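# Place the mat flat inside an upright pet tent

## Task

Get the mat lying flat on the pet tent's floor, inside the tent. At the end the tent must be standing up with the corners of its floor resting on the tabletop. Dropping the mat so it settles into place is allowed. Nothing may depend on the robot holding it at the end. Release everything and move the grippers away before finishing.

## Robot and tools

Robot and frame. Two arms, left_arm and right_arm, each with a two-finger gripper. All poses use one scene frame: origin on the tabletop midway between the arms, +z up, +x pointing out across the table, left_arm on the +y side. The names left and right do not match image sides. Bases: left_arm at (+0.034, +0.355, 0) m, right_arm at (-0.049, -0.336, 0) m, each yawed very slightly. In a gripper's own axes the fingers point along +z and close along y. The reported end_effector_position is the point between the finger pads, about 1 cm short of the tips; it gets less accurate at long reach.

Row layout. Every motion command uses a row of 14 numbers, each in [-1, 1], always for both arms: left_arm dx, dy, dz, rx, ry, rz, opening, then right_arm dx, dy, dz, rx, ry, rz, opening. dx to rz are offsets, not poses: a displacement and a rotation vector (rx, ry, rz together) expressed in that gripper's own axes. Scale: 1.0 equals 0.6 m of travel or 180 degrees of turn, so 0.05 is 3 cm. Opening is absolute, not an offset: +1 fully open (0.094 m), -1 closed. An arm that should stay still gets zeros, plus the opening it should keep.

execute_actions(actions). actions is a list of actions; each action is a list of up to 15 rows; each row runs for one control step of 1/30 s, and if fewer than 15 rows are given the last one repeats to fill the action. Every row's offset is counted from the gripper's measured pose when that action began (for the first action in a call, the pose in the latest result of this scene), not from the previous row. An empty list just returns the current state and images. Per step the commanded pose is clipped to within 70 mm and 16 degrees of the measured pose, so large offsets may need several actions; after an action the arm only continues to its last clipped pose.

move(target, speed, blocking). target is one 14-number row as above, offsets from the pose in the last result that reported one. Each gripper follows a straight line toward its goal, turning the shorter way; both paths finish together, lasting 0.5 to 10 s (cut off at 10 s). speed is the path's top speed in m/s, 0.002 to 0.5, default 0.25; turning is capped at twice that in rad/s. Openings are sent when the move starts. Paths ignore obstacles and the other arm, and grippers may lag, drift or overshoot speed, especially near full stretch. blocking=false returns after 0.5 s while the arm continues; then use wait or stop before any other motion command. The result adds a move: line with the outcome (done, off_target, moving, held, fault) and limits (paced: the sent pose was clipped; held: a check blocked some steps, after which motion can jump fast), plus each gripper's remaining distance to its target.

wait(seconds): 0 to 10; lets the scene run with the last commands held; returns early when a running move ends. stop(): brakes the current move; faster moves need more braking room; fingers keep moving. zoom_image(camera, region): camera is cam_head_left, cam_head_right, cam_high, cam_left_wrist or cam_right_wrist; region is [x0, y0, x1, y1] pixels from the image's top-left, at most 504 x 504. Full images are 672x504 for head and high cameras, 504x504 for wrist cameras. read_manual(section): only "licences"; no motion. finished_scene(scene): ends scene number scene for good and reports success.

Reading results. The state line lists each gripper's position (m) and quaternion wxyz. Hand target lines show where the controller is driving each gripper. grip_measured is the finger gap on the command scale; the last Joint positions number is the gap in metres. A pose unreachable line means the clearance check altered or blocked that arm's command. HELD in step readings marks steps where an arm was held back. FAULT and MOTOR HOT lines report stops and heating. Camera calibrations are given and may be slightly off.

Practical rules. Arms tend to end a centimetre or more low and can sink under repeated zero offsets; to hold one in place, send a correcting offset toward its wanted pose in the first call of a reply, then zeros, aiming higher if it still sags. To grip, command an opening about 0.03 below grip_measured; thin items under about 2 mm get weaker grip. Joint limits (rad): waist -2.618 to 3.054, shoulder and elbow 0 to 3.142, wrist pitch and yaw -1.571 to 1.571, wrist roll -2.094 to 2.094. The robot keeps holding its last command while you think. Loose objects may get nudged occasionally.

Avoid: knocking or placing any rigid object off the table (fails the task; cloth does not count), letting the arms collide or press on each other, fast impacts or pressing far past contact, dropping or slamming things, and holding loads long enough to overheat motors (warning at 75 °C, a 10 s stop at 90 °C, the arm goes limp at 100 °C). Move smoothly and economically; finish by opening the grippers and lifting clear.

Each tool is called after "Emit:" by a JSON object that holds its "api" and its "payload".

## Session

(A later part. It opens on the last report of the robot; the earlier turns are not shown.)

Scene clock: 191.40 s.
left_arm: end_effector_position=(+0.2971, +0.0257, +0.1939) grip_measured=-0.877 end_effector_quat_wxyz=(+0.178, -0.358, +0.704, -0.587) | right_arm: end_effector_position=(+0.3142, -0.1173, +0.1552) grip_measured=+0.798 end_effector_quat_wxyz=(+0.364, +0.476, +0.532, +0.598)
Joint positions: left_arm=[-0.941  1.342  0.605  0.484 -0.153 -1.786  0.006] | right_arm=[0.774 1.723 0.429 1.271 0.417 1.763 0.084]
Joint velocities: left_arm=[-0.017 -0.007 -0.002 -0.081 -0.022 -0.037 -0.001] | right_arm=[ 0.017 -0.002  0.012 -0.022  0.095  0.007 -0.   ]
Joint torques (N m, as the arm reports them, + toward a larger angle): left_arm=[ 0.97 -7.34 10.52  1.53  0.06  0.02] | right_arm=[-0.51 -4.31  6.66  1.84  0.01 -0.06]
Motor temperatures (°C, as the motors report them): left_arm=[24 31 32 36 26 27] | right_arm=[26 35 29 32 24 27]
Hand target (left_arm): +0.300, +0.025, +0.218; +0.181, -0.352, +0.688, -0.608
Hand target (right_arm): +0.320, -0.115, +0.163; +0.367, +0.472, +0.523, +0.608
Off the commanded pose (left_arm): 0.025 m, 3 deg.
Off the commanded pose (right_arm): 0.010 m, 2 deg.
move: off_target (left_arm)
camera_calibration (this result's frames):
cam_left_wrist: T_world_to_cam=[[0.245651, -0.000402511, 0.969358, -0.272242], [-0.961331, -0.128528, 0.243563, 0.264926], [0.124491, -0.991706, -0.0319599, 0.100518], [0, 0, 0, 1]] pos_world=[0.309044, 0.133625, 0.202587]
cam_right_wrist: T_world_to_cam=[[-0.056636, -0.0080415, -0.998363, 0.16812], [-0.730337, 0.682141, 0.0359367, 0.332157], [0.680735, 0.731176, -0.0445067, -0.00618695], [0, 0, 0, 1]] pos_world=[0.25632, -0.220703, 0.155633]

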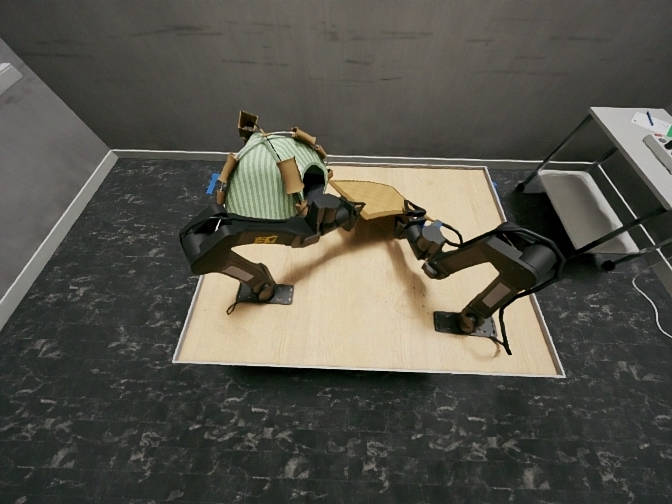

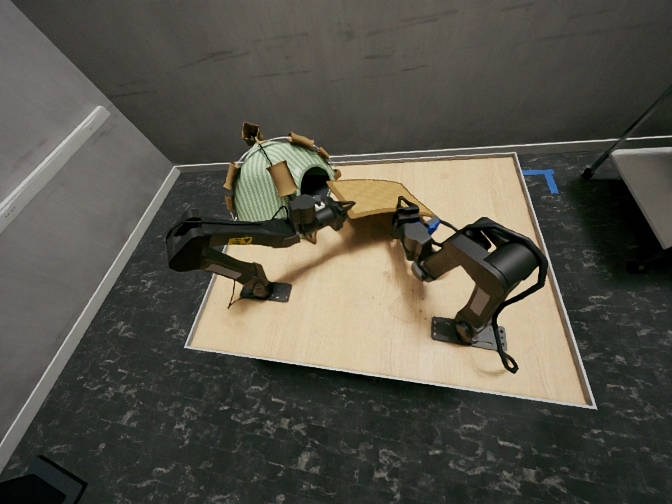

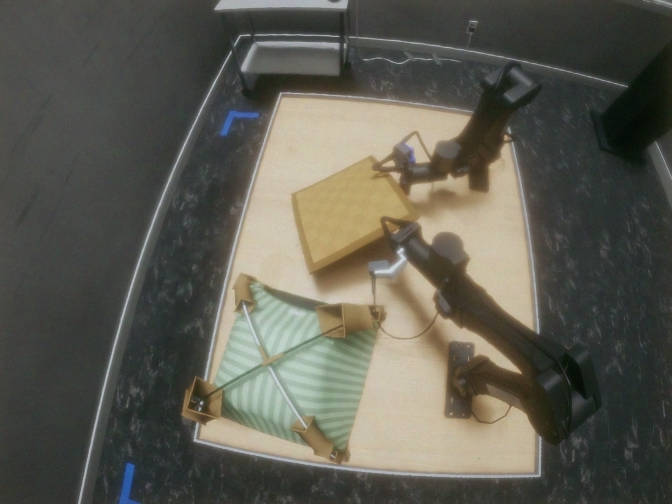

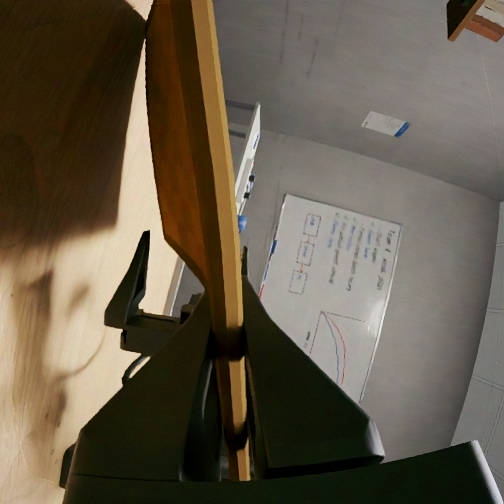

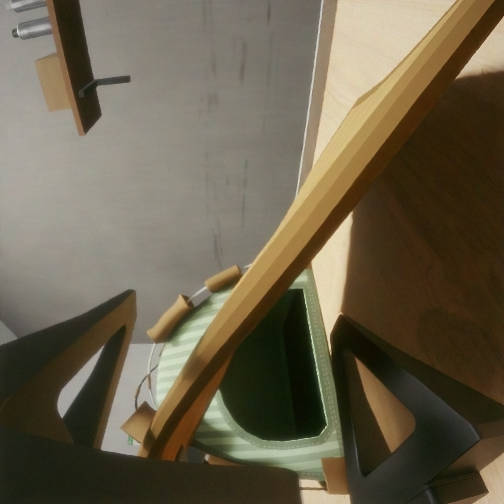

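Close right, release left, retract left.

Emit:
{"api": "move", "payload": {"target": [0,-0.03,0,0,0,0,-1, 0,0.01,0.03,0,0,0,-1], "speed": 0.05}}

Emit:
{"api": "move", "payload": {"target": [0,-0.02,0,0,0,0,0.6, 0,0.01,0,0,0,0,-1], "speed": 0.05}}

Emit:
{"api": "move", "payload": {"target": [0.08,-0.15,-0.25,0,0,0,0.6, 0,0.01,0,0,0,0,-1], "speed": 0.15}}

Scene clock: 192.27 s.
left_arm: end_effector_position=(+0.3011, +0.0283, +0.1904) grip_measured=-0.877 end_effector_quat_wxyz=(+0.179, -0.366, +0.714, -0.570) | right_arm: end_effector_position=(+0.3246, -0.1153, +0.1621) grip_measured=-0.879 end_effector_quat_wxyz=(+0.362, +0.475, +0.531, +0.602)
Joint positions: left_arm=[-0.929  1.342  0.633  0.415 -0.152 -1.786  0.006] | right_arm=[0.751 1.723 0.47  1.237 0.388 1.765 0.006]
Joint velocities: left_arm=[-0.007 -0.002 -0.012 -0.022  0.037 -0.022 -0.001] | right_arm=[ 0.022 -0.007  0.017 -0.022  0.037 -0.037  0.   ]
Joint torques (N m, as the arm reports them, + toward a larger angle): left_arm=[ 0.35 -6.94 10.64  1.54  0.06  0.02] | right_arm=[-0.56 -4.    7.18  1.52  0.05 -0.05]
Motor temperatures (°C, as the motors report them): left_arm=[24 31 32 36 26 27] | right_arm=[26 35 29 32 24 27]
Hand target (left_arm): +0.302, +0.025, +0.211; +0.178, -0.358, +0.704, -0.587
Hand target (right_arm): +0.332, -0.113, +0.160; +0.364, +0.476, +0.532, +0.598
Off the commanded pose (left_arm): 0.021 m, 2 deg.
Off the commanded pose (right_arm): 0.008 m, 1 deg.
move: off_target (left_arm)
camera_calibration (this result's frames):
cam_left_wrist: T_world_to_cam=[[0.26896, -0.0300294, 0.962683, -0.274685], [-0.953797, -0.147269, 0.261883, 0.264769], [0.133909, -0.988641, -0.0682513, 0.106444], [0, 0, 0, 1]] pos_world=[0.312161, 0.135978, 0.202361]
cam_right_wrist: T_world_to_cam=[[-0.051983, -0.00145014, -0.998647, 0.174949], [-0.734371, 0.677725, 0.0372424, 0.338766], [0.676754, 0.735314, -0.0362951, -0.0140288], [0, 0, 0, 1]] pos_world=[0.267369, -0.219021, 0.161587]

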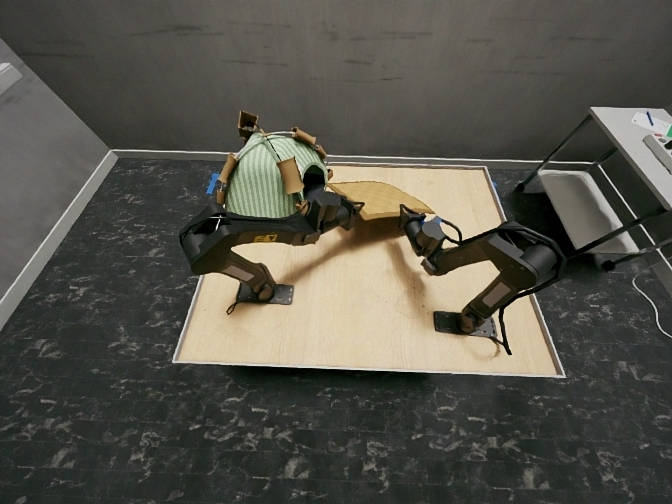

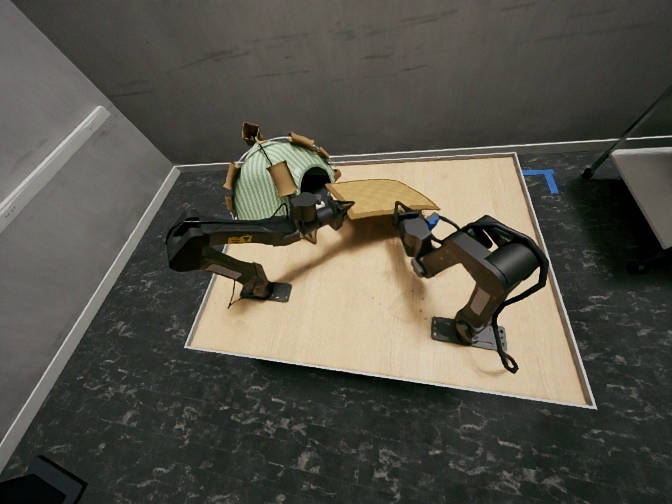

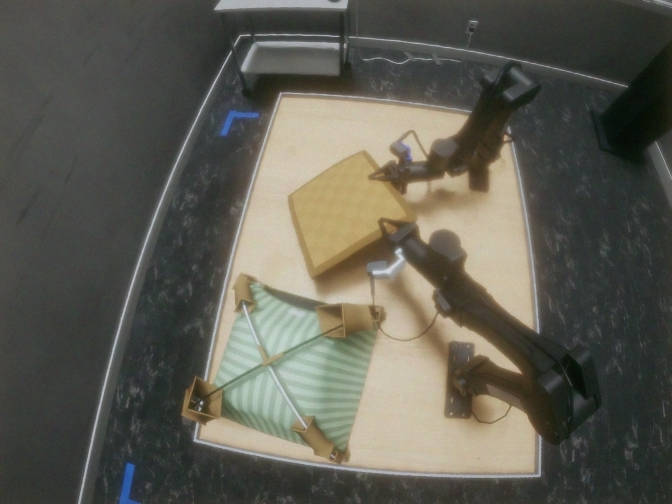

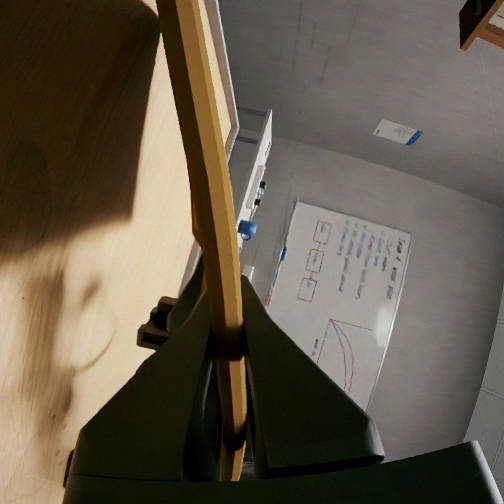

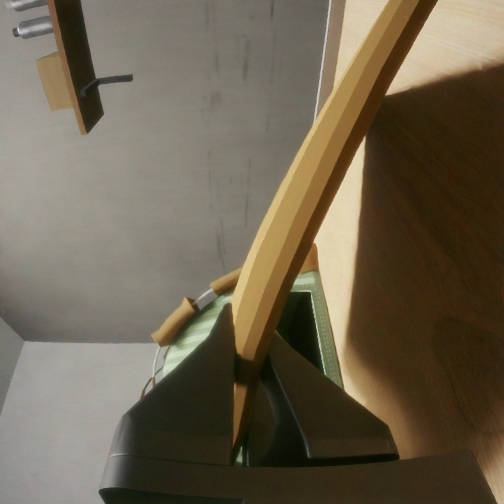

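Scene clock: 193.07 s.
left_arm: end_effector_position=(+0.2998, +0.0302, +0.1832) grip_measured=+0.597 end_effector_quat_wxyz=(+0.177, -0.369, +0.722, -0.558) | right_arm: end_effector_position=(+0.3244, -0.1154, +0.1536) grip_measured=-0.879 end_effector_quat_wxyz=(+0.359, +0.479, +0.543, +0.589)
Joint positions: left_arm=[-0.929  1.342  0.633  0.385 -0.152 -1.786  0.075] | right_arm=[0.751 1.723 0.47  1.201 0.387 1.766 0.006]
Joint velocities: left_arm=[ 0.002  0.007 -0.012  0.022 -0.022  0.022  0.   ] | right_arm=[-0.007 -0.007  0.022  0.007 -0.007 -0.066 -0.   ]
Joint torques (N m, as the arm reports them, + toward a larger angle): left_arm=[ 1.11 -6.25 11.29  1.42  0.01  0.01] | right_arm=[-0.3  -7.54  5.37  1.66  0.01 -0.02]
Motor temperatures (°C, as the motors report them): left_arm=[24 31 32 36 26 27] | right_arm=[26 35 29 32 24 27]
Hand target (left_arm): +0.304, +0.028, +0.202; +0.179, -0.366, +0.713, -0.570
Hand target (right_arm): +0.325, -0.116, +0.168; +0.362, +0.475, +0.531, +0.602
Off the commanded pose (left_arm): 0.019 m, 2 deg.
Off the commanded pose (right_arm): 0.014 m, 2 deg.
move: off_target (left_arm, right_arm)
camera_calibration (this result's frames):
cam_left_wrist: T_world_to_cam=[[0.285878, -0.0538507, 0.956752, -0.270653], [-0.949016, -0.154304, 0.274881, 0.262101], [0.132828, -0.986555, -0.0952174, 0.113222], [0, 0, 0, 1]] pos_world=[0.311073, 0.137568, 0.197682]
cam_right_wrist: T_world_to_cam=[[-0.0801511, -0.0237054, -0.996501, 0.172658], [-0.733741, 0.678074, 0.0428862, 0.337896], [0.674685, 0.734611, -0.0717421, -0.00808557], [0, 0, 0, 1]] pos_world=[0.267222, -0.219086, 0.156983]

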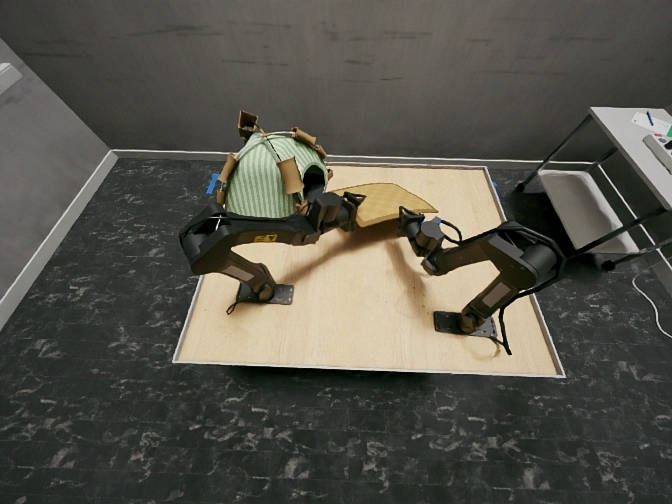

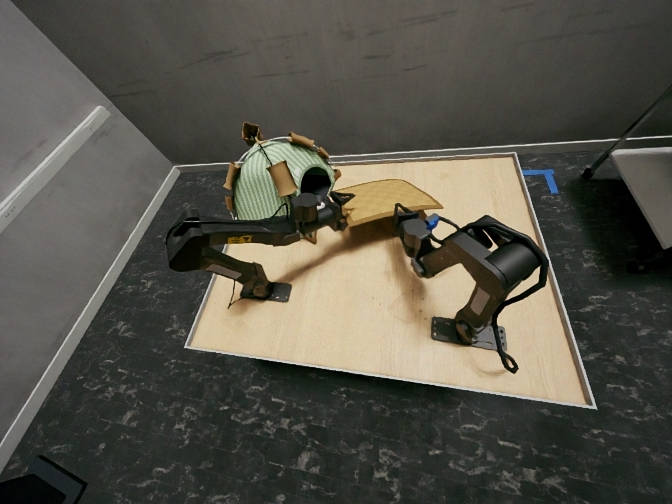

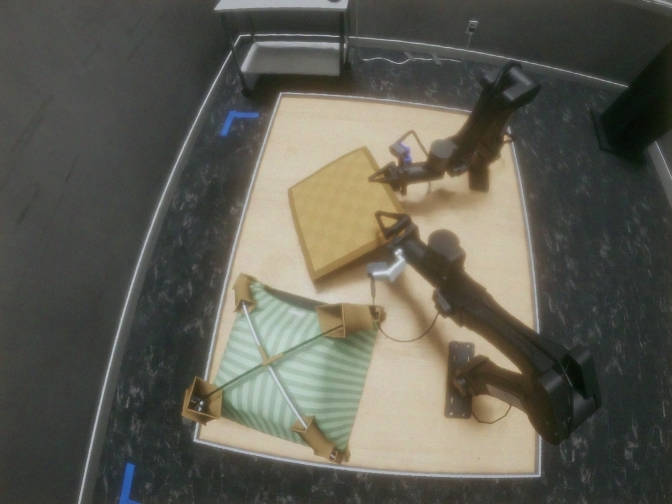

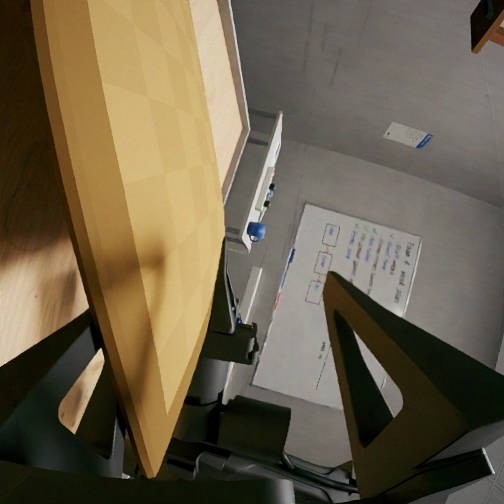

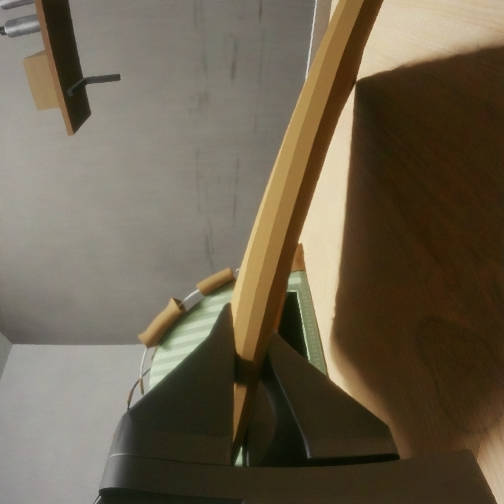

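Scene clock: 195.00 s.
left_arm: end_effector_position=(+0.1994, +0.0812, +0.3083) grip_measured=+0.597 end_effector_quat_wxyz=(+0.176, -0.365, +0.730, -0.550) | right_arm: end_effector_position=(+0.3238, -0.1156, +0.1445) grip_measured=-0.879 end_effector_quat_wxyz=(+0.356, +0.483, +0.555, +0.576)
Joint positions: left_arm=[-1.252  0.887  0.93  -0.421 -0.448 -1.896  0.075] | right_arm=[0.751 1.723 0.47  1.163 0.386 1.766 0.006]
Joint velocities: left_arm=[ 0.002 -0.027 -0.002 -0.081 -0.051 -0.007 -0.   ] | right_arm=[ 0.017  0.012  0.007  0.007  0.022 -0.037 -0.001]
Joint torques (N m, as the arm reports them, + toward a larger angle): left_arm=[-0.97 -2.88 10.53  1.35 -0.35  0.01] | right_arm=[-0.3  -7.5   5.43  1.68  0.03 -0.02]
Motor temperatures (°C, as the motors report them): left_arm=[24 31 32 36 26 27] | right_arm=[26 35 29 33 24 27]
Hand target (left_arm): +0.198, +0.087, +0.322; +0.179, -0.367, +0.722, -0.559
Hand target (right_arm): +0.325, -0.116, +0.159; +0.359, +0.479, +0.543, +0.589
Off the commanded pose (left_arm): 0.015 m, 1 deg.
Off the commanded pose (right_arm): 0.015 m, 2 deg.
move: off_target (left_arm, right_arm)
camera_calibration (this result's frames):
cam_left_wrist: T_world_to_cam=[[0.291457, -0.0759096, 0.953567, -0.3572], [-0.948599, -0.151463, 0.277882, 0.139068], [0.123336, -0.985544, -0.116153, 0.197054], [0, 0, 0, 1]] pos_world=[0.211725, 0.188154, 0.324858]
cam_right_wrist: T_world_to_cam=[[-0.109888, -0.047719, -0.992798, 0.169904], [-0.73313, 0.678354, 0.0485417, 0.337036], [0.671152, 0.733184, -0.109527, -0.0017581], [0, 0, 0, 1]] pos_world=[0.266942, -0.219233, 0.152127]

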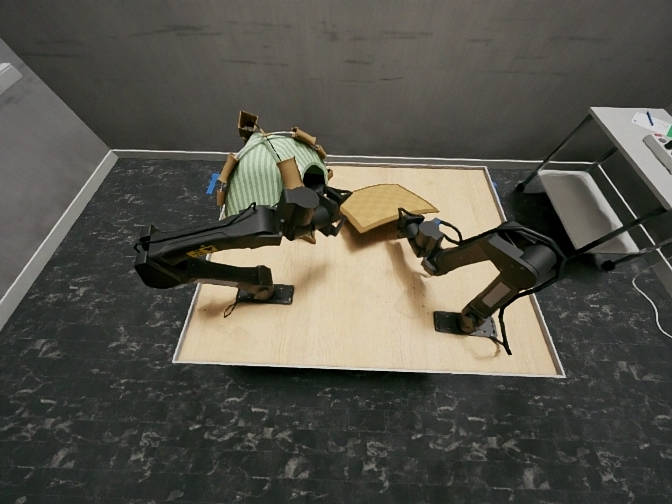

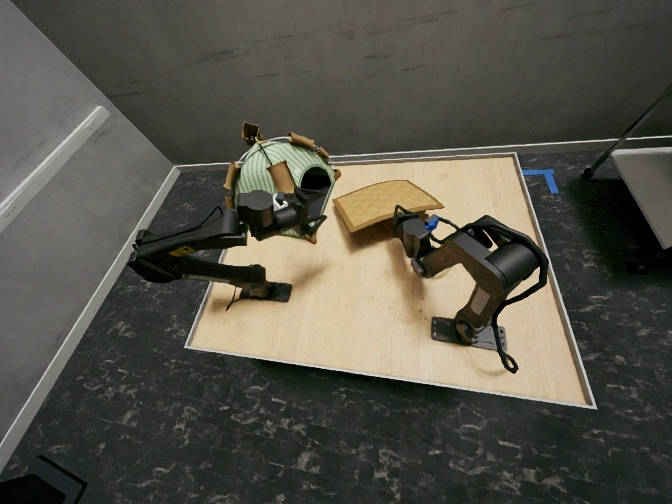

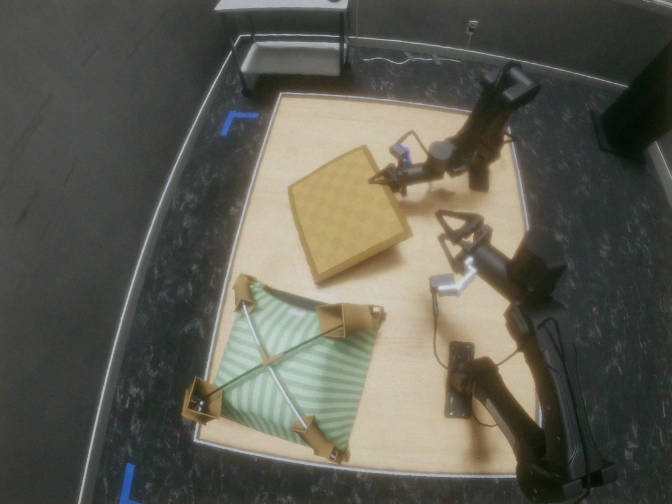

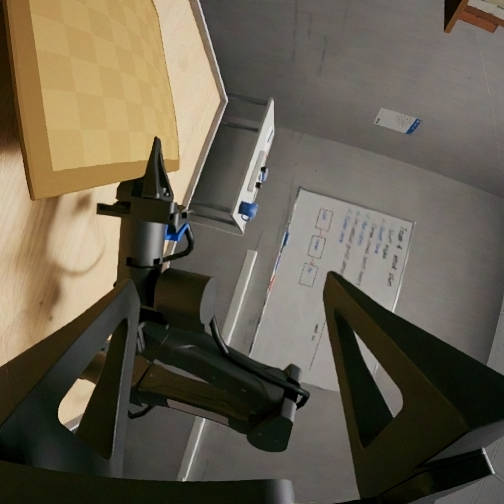

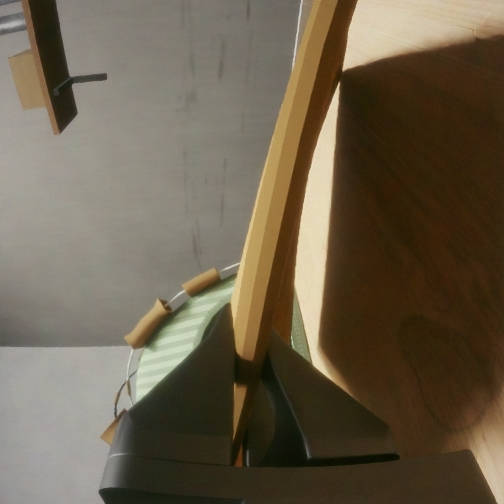

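Emit:
{"api": "move", "payload": {"target": [0.1,-0.05,-0.15,0,0,0,0.6, 0,0.02,-0.03,-0.06,-0.22,0,-1], "speed": 0.12}}

Scene clock: 198.53 s.
left_arm: end_effector_position=(+0.1082, +0.0934, +0.3714) grip_measured=+0.597 end_effector_quat_wxyz=(+0.169, -0.325, +0.730, -0.577) | right_arm: end_effector_position=(+0.3070, -0.1280, +0.1524) grip_measured=-0.879 end_effector_quat_wxyz=(+0.562, +0.618, +0.350, +0.424)
Joint positions: left_arm=[-1.828  0.9    1.191 -0.769 -0.927 -2.098  0.075] | right_arm=[1.027 1.969 0.777 1.152 1.373 1.741 0.006]
Joint velocities: left_arm=[-0.017  0.007  0.012  0.051 -0.037 -0.007  0.001] | right_arm=[ 0.007 -0.002 -0.007  0.051  0.051 -0.081  0.   ]
Joint torques (N m, as the arm reports them, + toward a larger angle): left_arm=[-1.01  0.3   9.47  1.12 -0.51 -0.02] | right_arm=[ 0.58 -6.6   6.8   1.22  0.18 -0.19]
Motor temperatures (°C, as the motors report them): left_arm=[24 31 33 36 26 27] | right_arm=[26 34 29 33 24 27]
Hand target (left_arm): +0.109, +0.095, +0.376; +0.179, -0.323, +0.730, -0.575
Hand target (right_arm): +0.308, -0.122, +0.156; +0.563, +0.617, +0.347, +0.425
Off the commanded pose (left_arm): 0.004 m, 6 deg.
Off the commanded pose (right_arm): 0.008 m, 1 deg.
joint sent to its limit (left arm) — the command would take joint 6 (wrist roll) past its lower limit, so that joint was sent only as far as its limit.
move: off_target (left_arm)
camera_calibration (this result's frames):
cam_left_wrist: T_world_to_cam=[[0.233355, -0.0665158, 0.970114, -0.39066], [-0.970966, -0.0699308, 0.228766, 0.0499262], [0.0526243, -0.995332, -0.0809033, 0.223141], [0, 0, 0, 1]] pos_world=[0.127897, 0.199606, 0.385616]
cam_right_wrist: T_world_to_cam=[[-0.057599, -0.0223549, -0.998089, 0.163249], [-0.117065, 0.993004, -0.0154853, 0.193675], [0.991453, 0.115949, -0.0598129, -0.165429], [0, 0, 0, 1]] pos_world=[0.19609, -0.169489, 0.156041]

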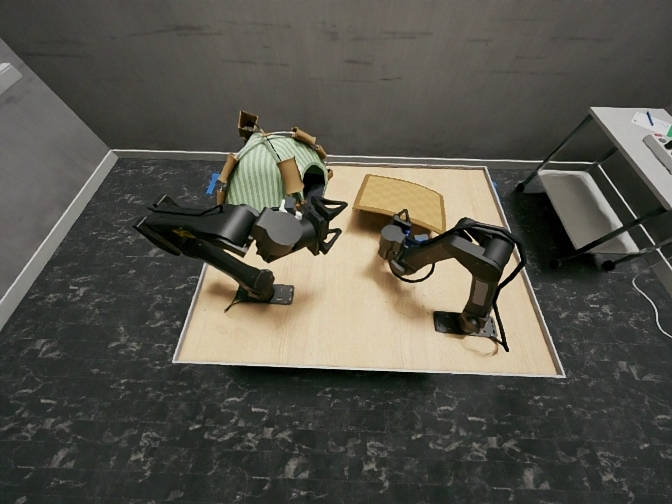

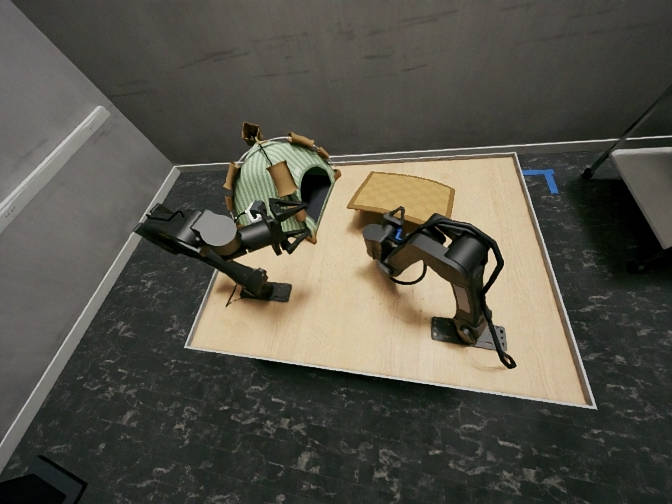

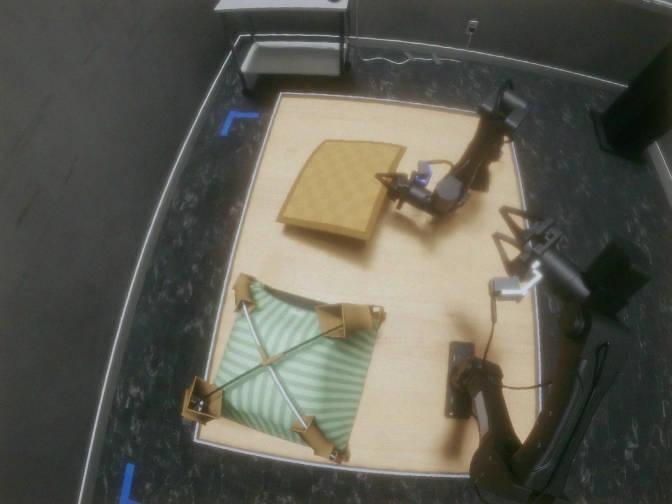

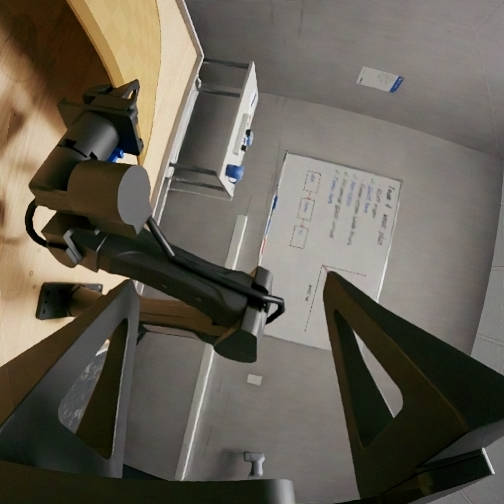

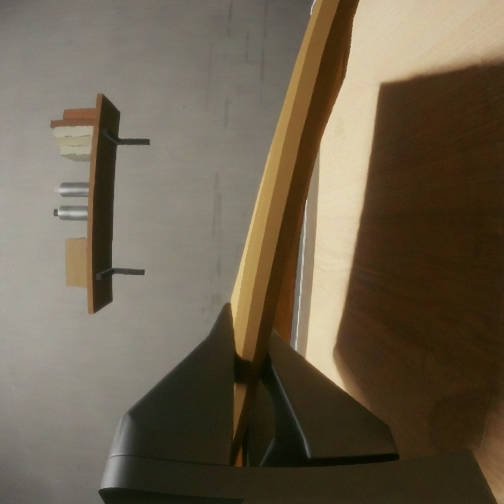

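Emit:
{"api": "move", "payload": {"target": [0,0,0,0,0,0,0.6, 0.2,-0.07,-0.07,0,0,0,-1], "speed": 0.1}}

Emit:
{"api": "zoom_image", "payload": {"camera": "cam_head_right", "region": [200,100,480,310]}}

Scene clock: 200.57 s.
left_arm: end_effector_position=(+0.1082, +0.0929, +0.3726) grip_measured=+0.597 end_effector_quat_wxyz=(+0.168, -0.326, +0.728, -0.579) | right_arm: end_effector_position=(+0.3174, -0.0021, +0.1195) grip_measured=-0.879 end_effector_quat_wxyz=(+0.564, +0.614, +0.353, +0.425)
Joint positions: left_arm=[-1.828  0.9    1.191 -0.762 -0.928 -2.098  0.075] | right_arm=[1.167 2.356 1.312 0.992 1.507 1.747 0.006]
Joint velocities: left_arm=[-0.017  0.017 -0.012 -0.022 -0.007  0.066 -0.   ] | right_arm=[ 0.002  0.002  0.032 -0.095 -0.081  0.022  0.   ]
Joint torques (N m, as the arm reports them, + toward a larger angle): left_arm=[-0.03 -0.54  7.13  1.3  -0.22 -0.02] | right_arm=[  0.32 -10.59   7.44   0.86   0.19   0.03]
Motor temperatures (°C, as the motors report them): left_arm=[24 31 33 36 26 27] | right_arm=[26 35 29 33 24 27]
Hand target (left_arm): +0.108, +0.093, +0.371; +0.169, -0.325, +0.730, -0.577
Hand target (right_arm): +0.317, +0.002, +0.125; +0.563, +0.616, +0.349, +0.426
Off the commanded pose (left_arm): 0.001 m, 0 deg.
Off the commanded pose (right_arm): 0.009 m, 1 deg.
move: done
camera_calibration (this result's frames):
cam_left_wrist: T_world_to_cam=[[0.234913, -0.059861, 0.970171, -0.392586], [-0.970561, -0.069051, 0.230747, 0.0487235], [0.0531786, -0.995816, -0.0743197, 0.220304], [0, 0, 0, 1]] pos_world=[0.127797, 0.199246, 0.386006]
cam_right_wrist: T_world_to_cam=[[-0.0561068, -0.0310201, -0.997943, 0.13336], [-0.122446, 0.992186, -0.0239569, 0.0720697], [0.990888, 0.12085, -0.0594667, -0.192121], [0, 0, 0, 1]] pos_world=[0.206677, -0.0441519, 0.123388]

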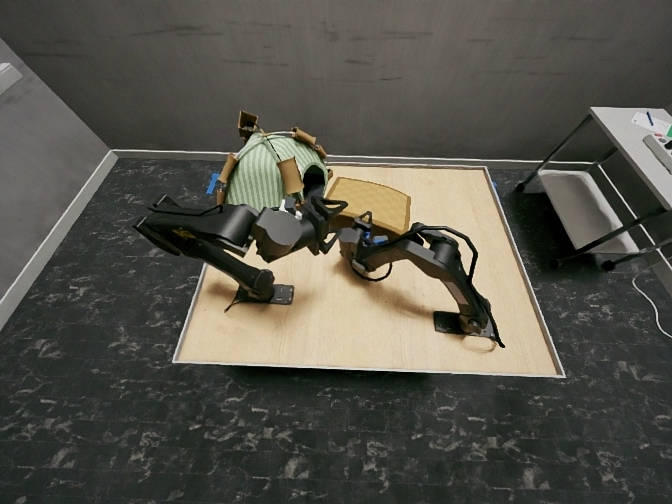

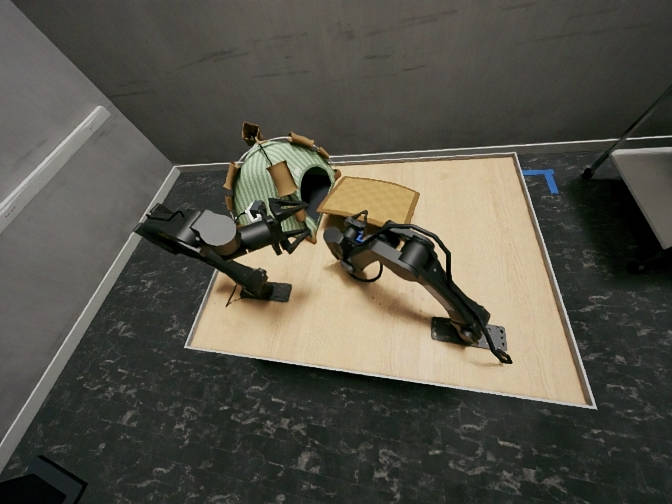

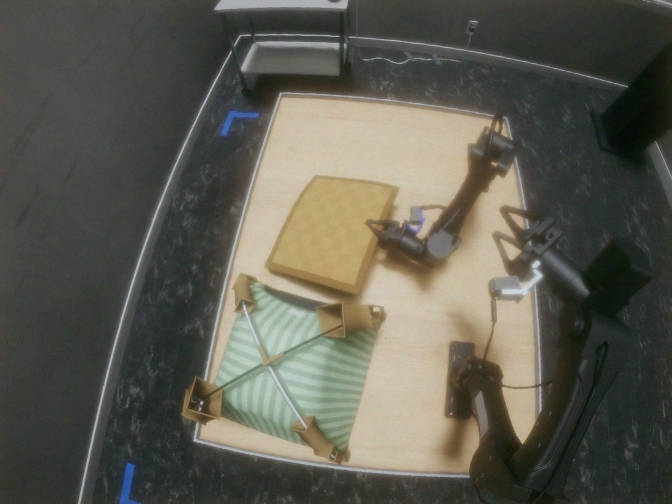

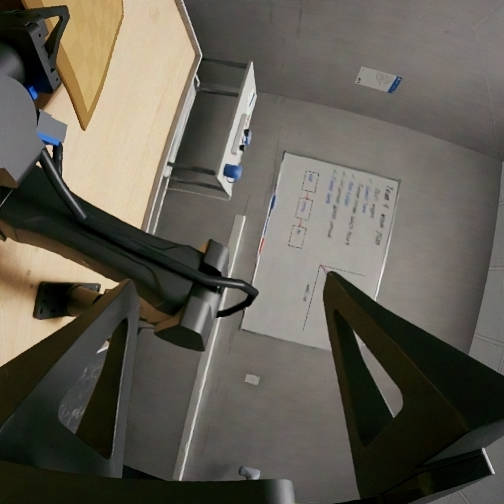

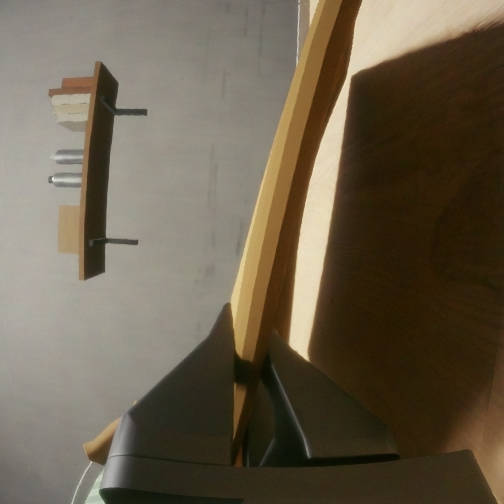

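Region (200, 100, 480, 310) of cam_head_right's 672x504 image, scaled by 1.800, with more detail than that image has; it fills the top 378 rows of this view, and the rest is white.

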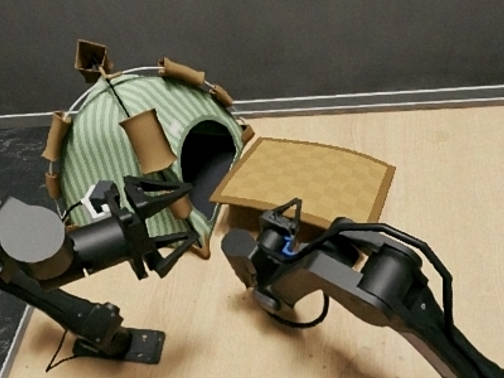

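Emit:
{"api": "move", "payload": {"target": [0,0,0,0,0,0,0.6, 0.16,-0.02,-0.04,0,0,0,-1], "speed": 0.06}}

Emit:
{"api": "zoom_image", "payload": {"camera": "cam_head_right", "region": [200,100,480,310]}}

Scene clock: 202.70 s.
left_arm: end_effector_position=(+0.1080, +0.0924, +0.3736) grip_measured=+0.597 end_effector_quat_wxyz=(+0.166, -0.327, +0.726, -0.581) | right_arm: end_effector_position=(+0.3350, +0.0885, +0.1123) grip_measured=-0.879 end_effector_quat_wxyz=(+0.565, +0.616, +0.346, +0.426)
Joint positions: left_arm=[-1.828  0.9    1.191 -0.755 -0.928 -2.098  0.075] | right_arm=[1.213 2.682 1.903 0.866 1.564 1.619 0.006]
Joint velocities: left_arm=[-0.007 -0.007  0.002 -0.037  0.022 -0.037  0.001] | right_arm=[ 0.002  0.002 -0.002  0.022  0.022 -0.066  0.   ]
Joint torques (N m, as the arm reports them, + toward a larger angle): left_arm=[ 0.04 -0.78  7.15  1.27 -0.24  0.  ] | right_arm=[  0.67 -12.75   8.47   0.78  -0.02  -0.18]
Motor temperatures (°C, as the motors report them): left_arm=[24 31 32 36 26 27] | right_arm=[26 35 29 32 24 27]
Hand target (left_arm): +0.108, +0.093, +0.373; +0.168, -0.326, +0.728, -0.579
Hand target (right_arm): +0.333, +0.095, +0.118; +0.565, +0.613, +0.353, +0.426
Off the commanded pose (left_arm): 0.001 m, 0 deg.
Off the commanded pose (right_arm): 0.011 m, 1 deg.
move: off_target (right_arm)
camera_calibration (this result's frames):
cam_left_wrist: T_world_to_cam=[[0.236651, -0.0538142, 0.970103, -0.394298], [-0.970145, -0.0676061, 0.232911, 0.0473262], [0.053051, -0.99626, -0.0682066, 0.217661], [0, 0, 0, 1]] pos_world=[0.127677, 0.198828, 0.386333]
cam_right_wrist: T_world_to_cam=[[-0.0484584, -0.021993, -0.998583, 0.126673], [-0.112104, 0.99356, -0.0164423, -0.0202191], [0.992514, 0.111148, -0.0506119, -0.221665], [0, 0, 0, 1]] pos_world=[0.223878, 0.0475125, 0.114942]

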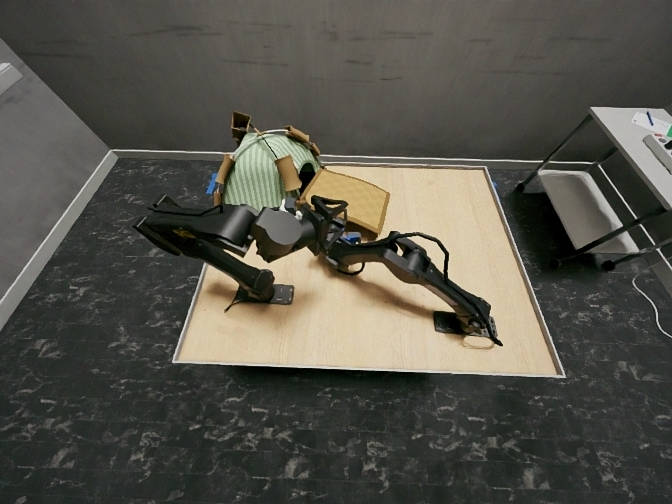

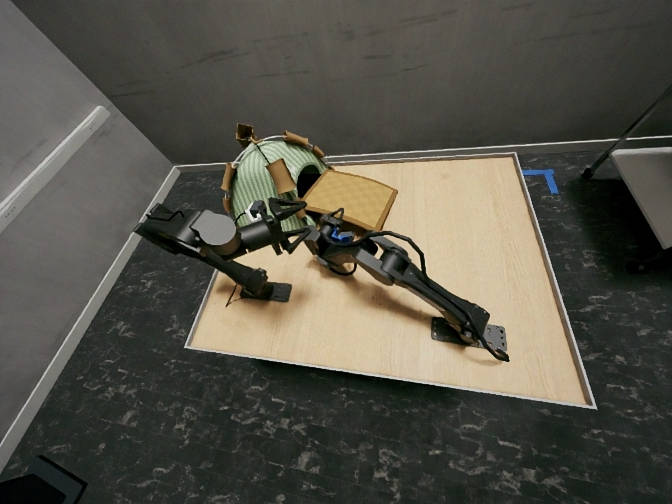

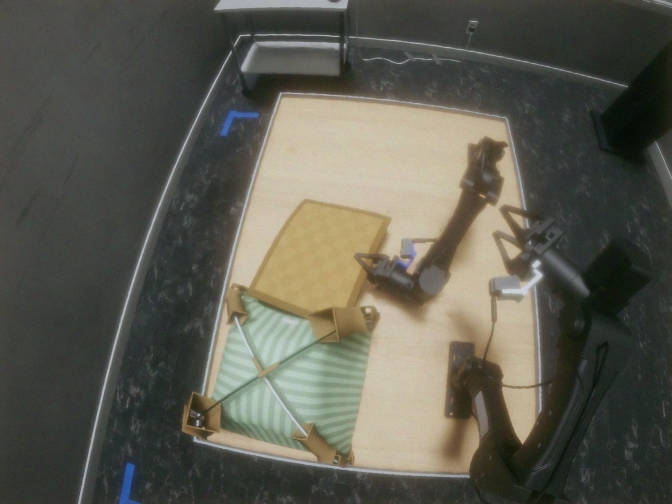

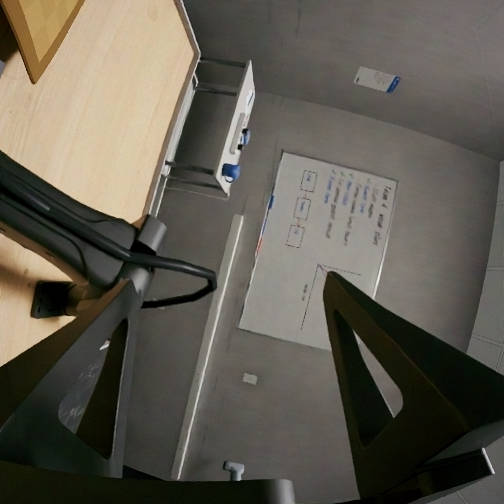

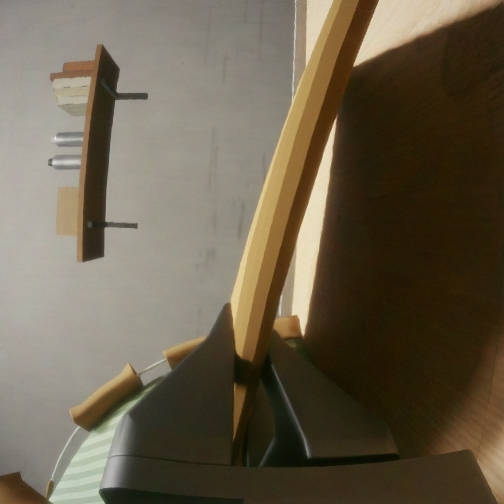

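Region (200, 100, 480, 310) of cam_head_right's 672x504 image, scaled by 1.800, with more detail than that image has; it fills the top 378 rows of this view, and the rest is white.

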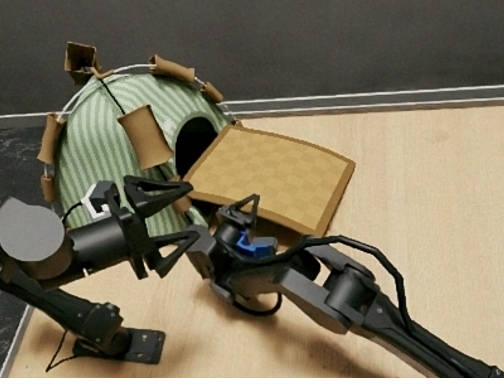

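Emit:
{"api": "move", "payload": {"target": [-0.76,-0.21,0.03,-0.4,0,0,0.6, -0.56,0.16,0.1,0,0,0,-1], "speed": 0.15}}

Scene clock: 209.47 s.
left_arm: end_effector_position=(+0.4920, +0.3732, +0.4085) grip_measured=+0.597 end_effector_quat_wxyz=(+0.303, -0.412, +0.798, -0.318) | right_arm: end_effector_position=(+0.2521, -0.2468, +0.1619) grip_measured=-0.879 end_effector_quat_wxyz=(+0.566, +0.614, +0.352, +0.422)
Joint positions: left_arm=[ 0.214  2.062  2.831 -1.5    0.406 -0.945  0.075] | right_arm=[0.92  1.562 0.262 1.293 1.268 1.697 0.006]
Joint velocities: left_arm=[-0.007  0.012  0.007 -0.007 -0.007 -0.022  0.001] | right_arm=[ 0.002  0.012 -0.007 -0.037  0.022 -0.051 -0.001]
Joint torques (N m, as the arm reports them, + toward a larger angle): left_arm=[-0.81 -8.84  7.52  1.38  0.    0.17] | right_arm=[-0.54 -5.71  3.69  1.29  0.01 -0.18]
Motor temperatures (°C, as the motors report them): left_arm=[24 31 32 36 26 27] | right_arm=[26 36 29 32 24 27]
Hand target (left_arm): +0.493, +0.372, +0.415; +0.321, -0.402, +0.798, -0.313
Hand target (right_arm): +0.251, -0.251, +0.168; +0.567, +0.614, +0.345, +0.427
Off the commanded pose (left_arm): 0.018 m, 55 deg; orientation clipped at the last step of the last action.
Off the commanded pose (right_arm): 0.006 m, 1 deg.
elbow stopped short (left arm): the move would have taken joint 3 (elbow) straighter than the controller allows; a more bent joint 3 avoids this.
move: off_target (left_arm); limits=paced
camera_calibration (this result's frames):
cam_left_wrist: T_world_to_cam=[[0.408979, -0.435802, 0.801756, -0.377414], [-0.854712, -0.490738, 0.169246, 0.557838], [0.319695, -0.754489, -0.573186, 0.464256], [0, 0, 0, 1]] pos_world=[0.482725, 0.459551, 0.474287]
cam_right_wrist: T_world_to_cam=[[-0.0564735, -0.0345067, -0.997808, 0.163584], [-0.115344, 0.992936, -0.02781, 0.306953], [0.991719, 0.113521, -0.0600547, -0.0972594], [0, 0, 0, 1]] pos_world=[0.141097, -0.288099, 0.165921]

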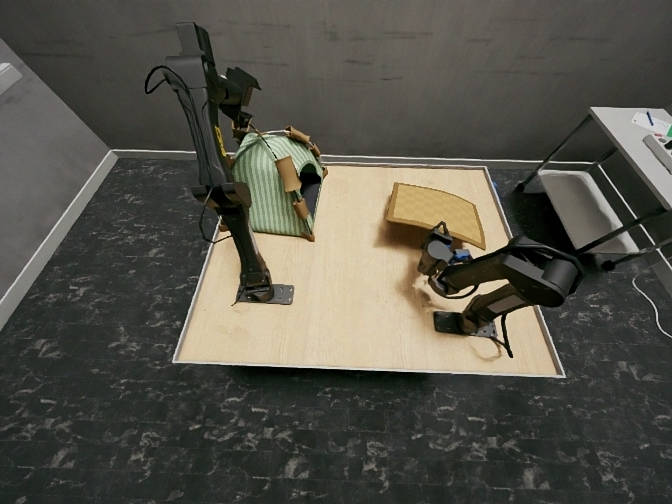

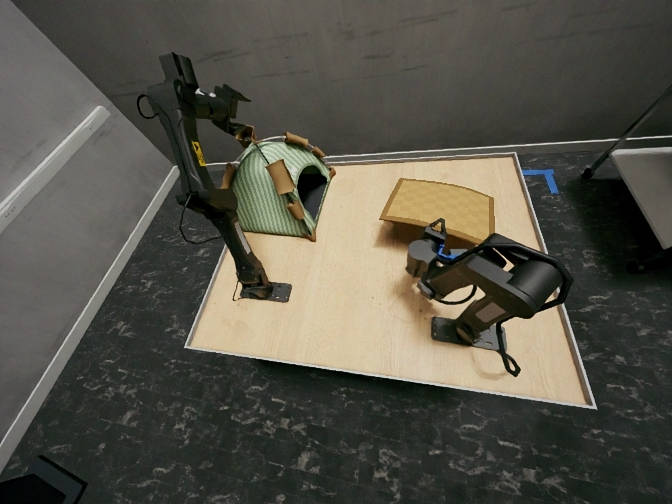

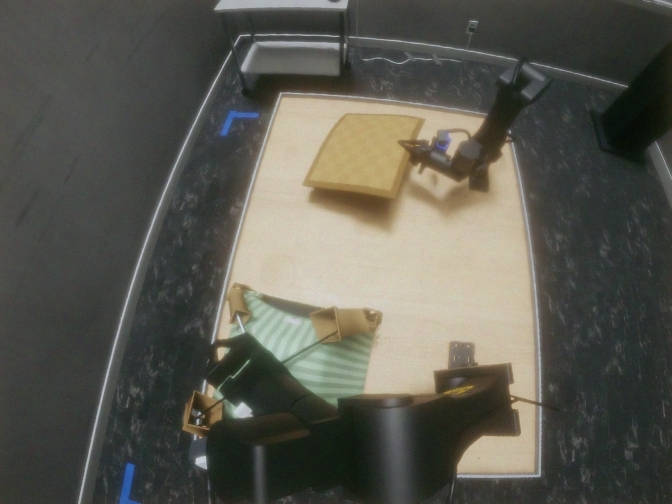

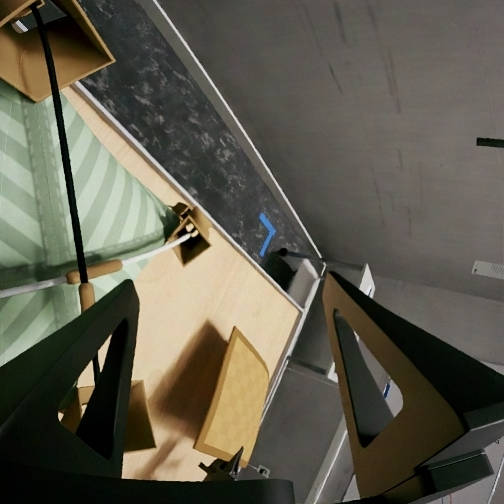

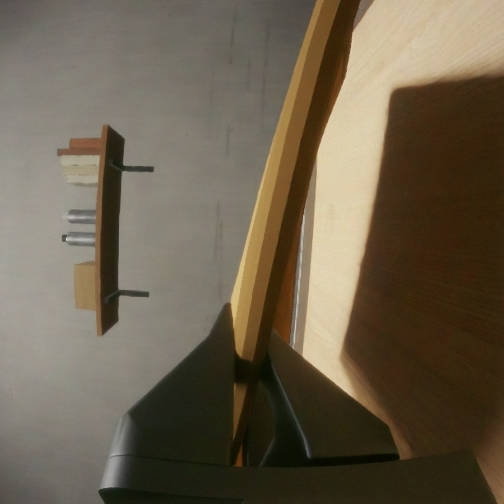

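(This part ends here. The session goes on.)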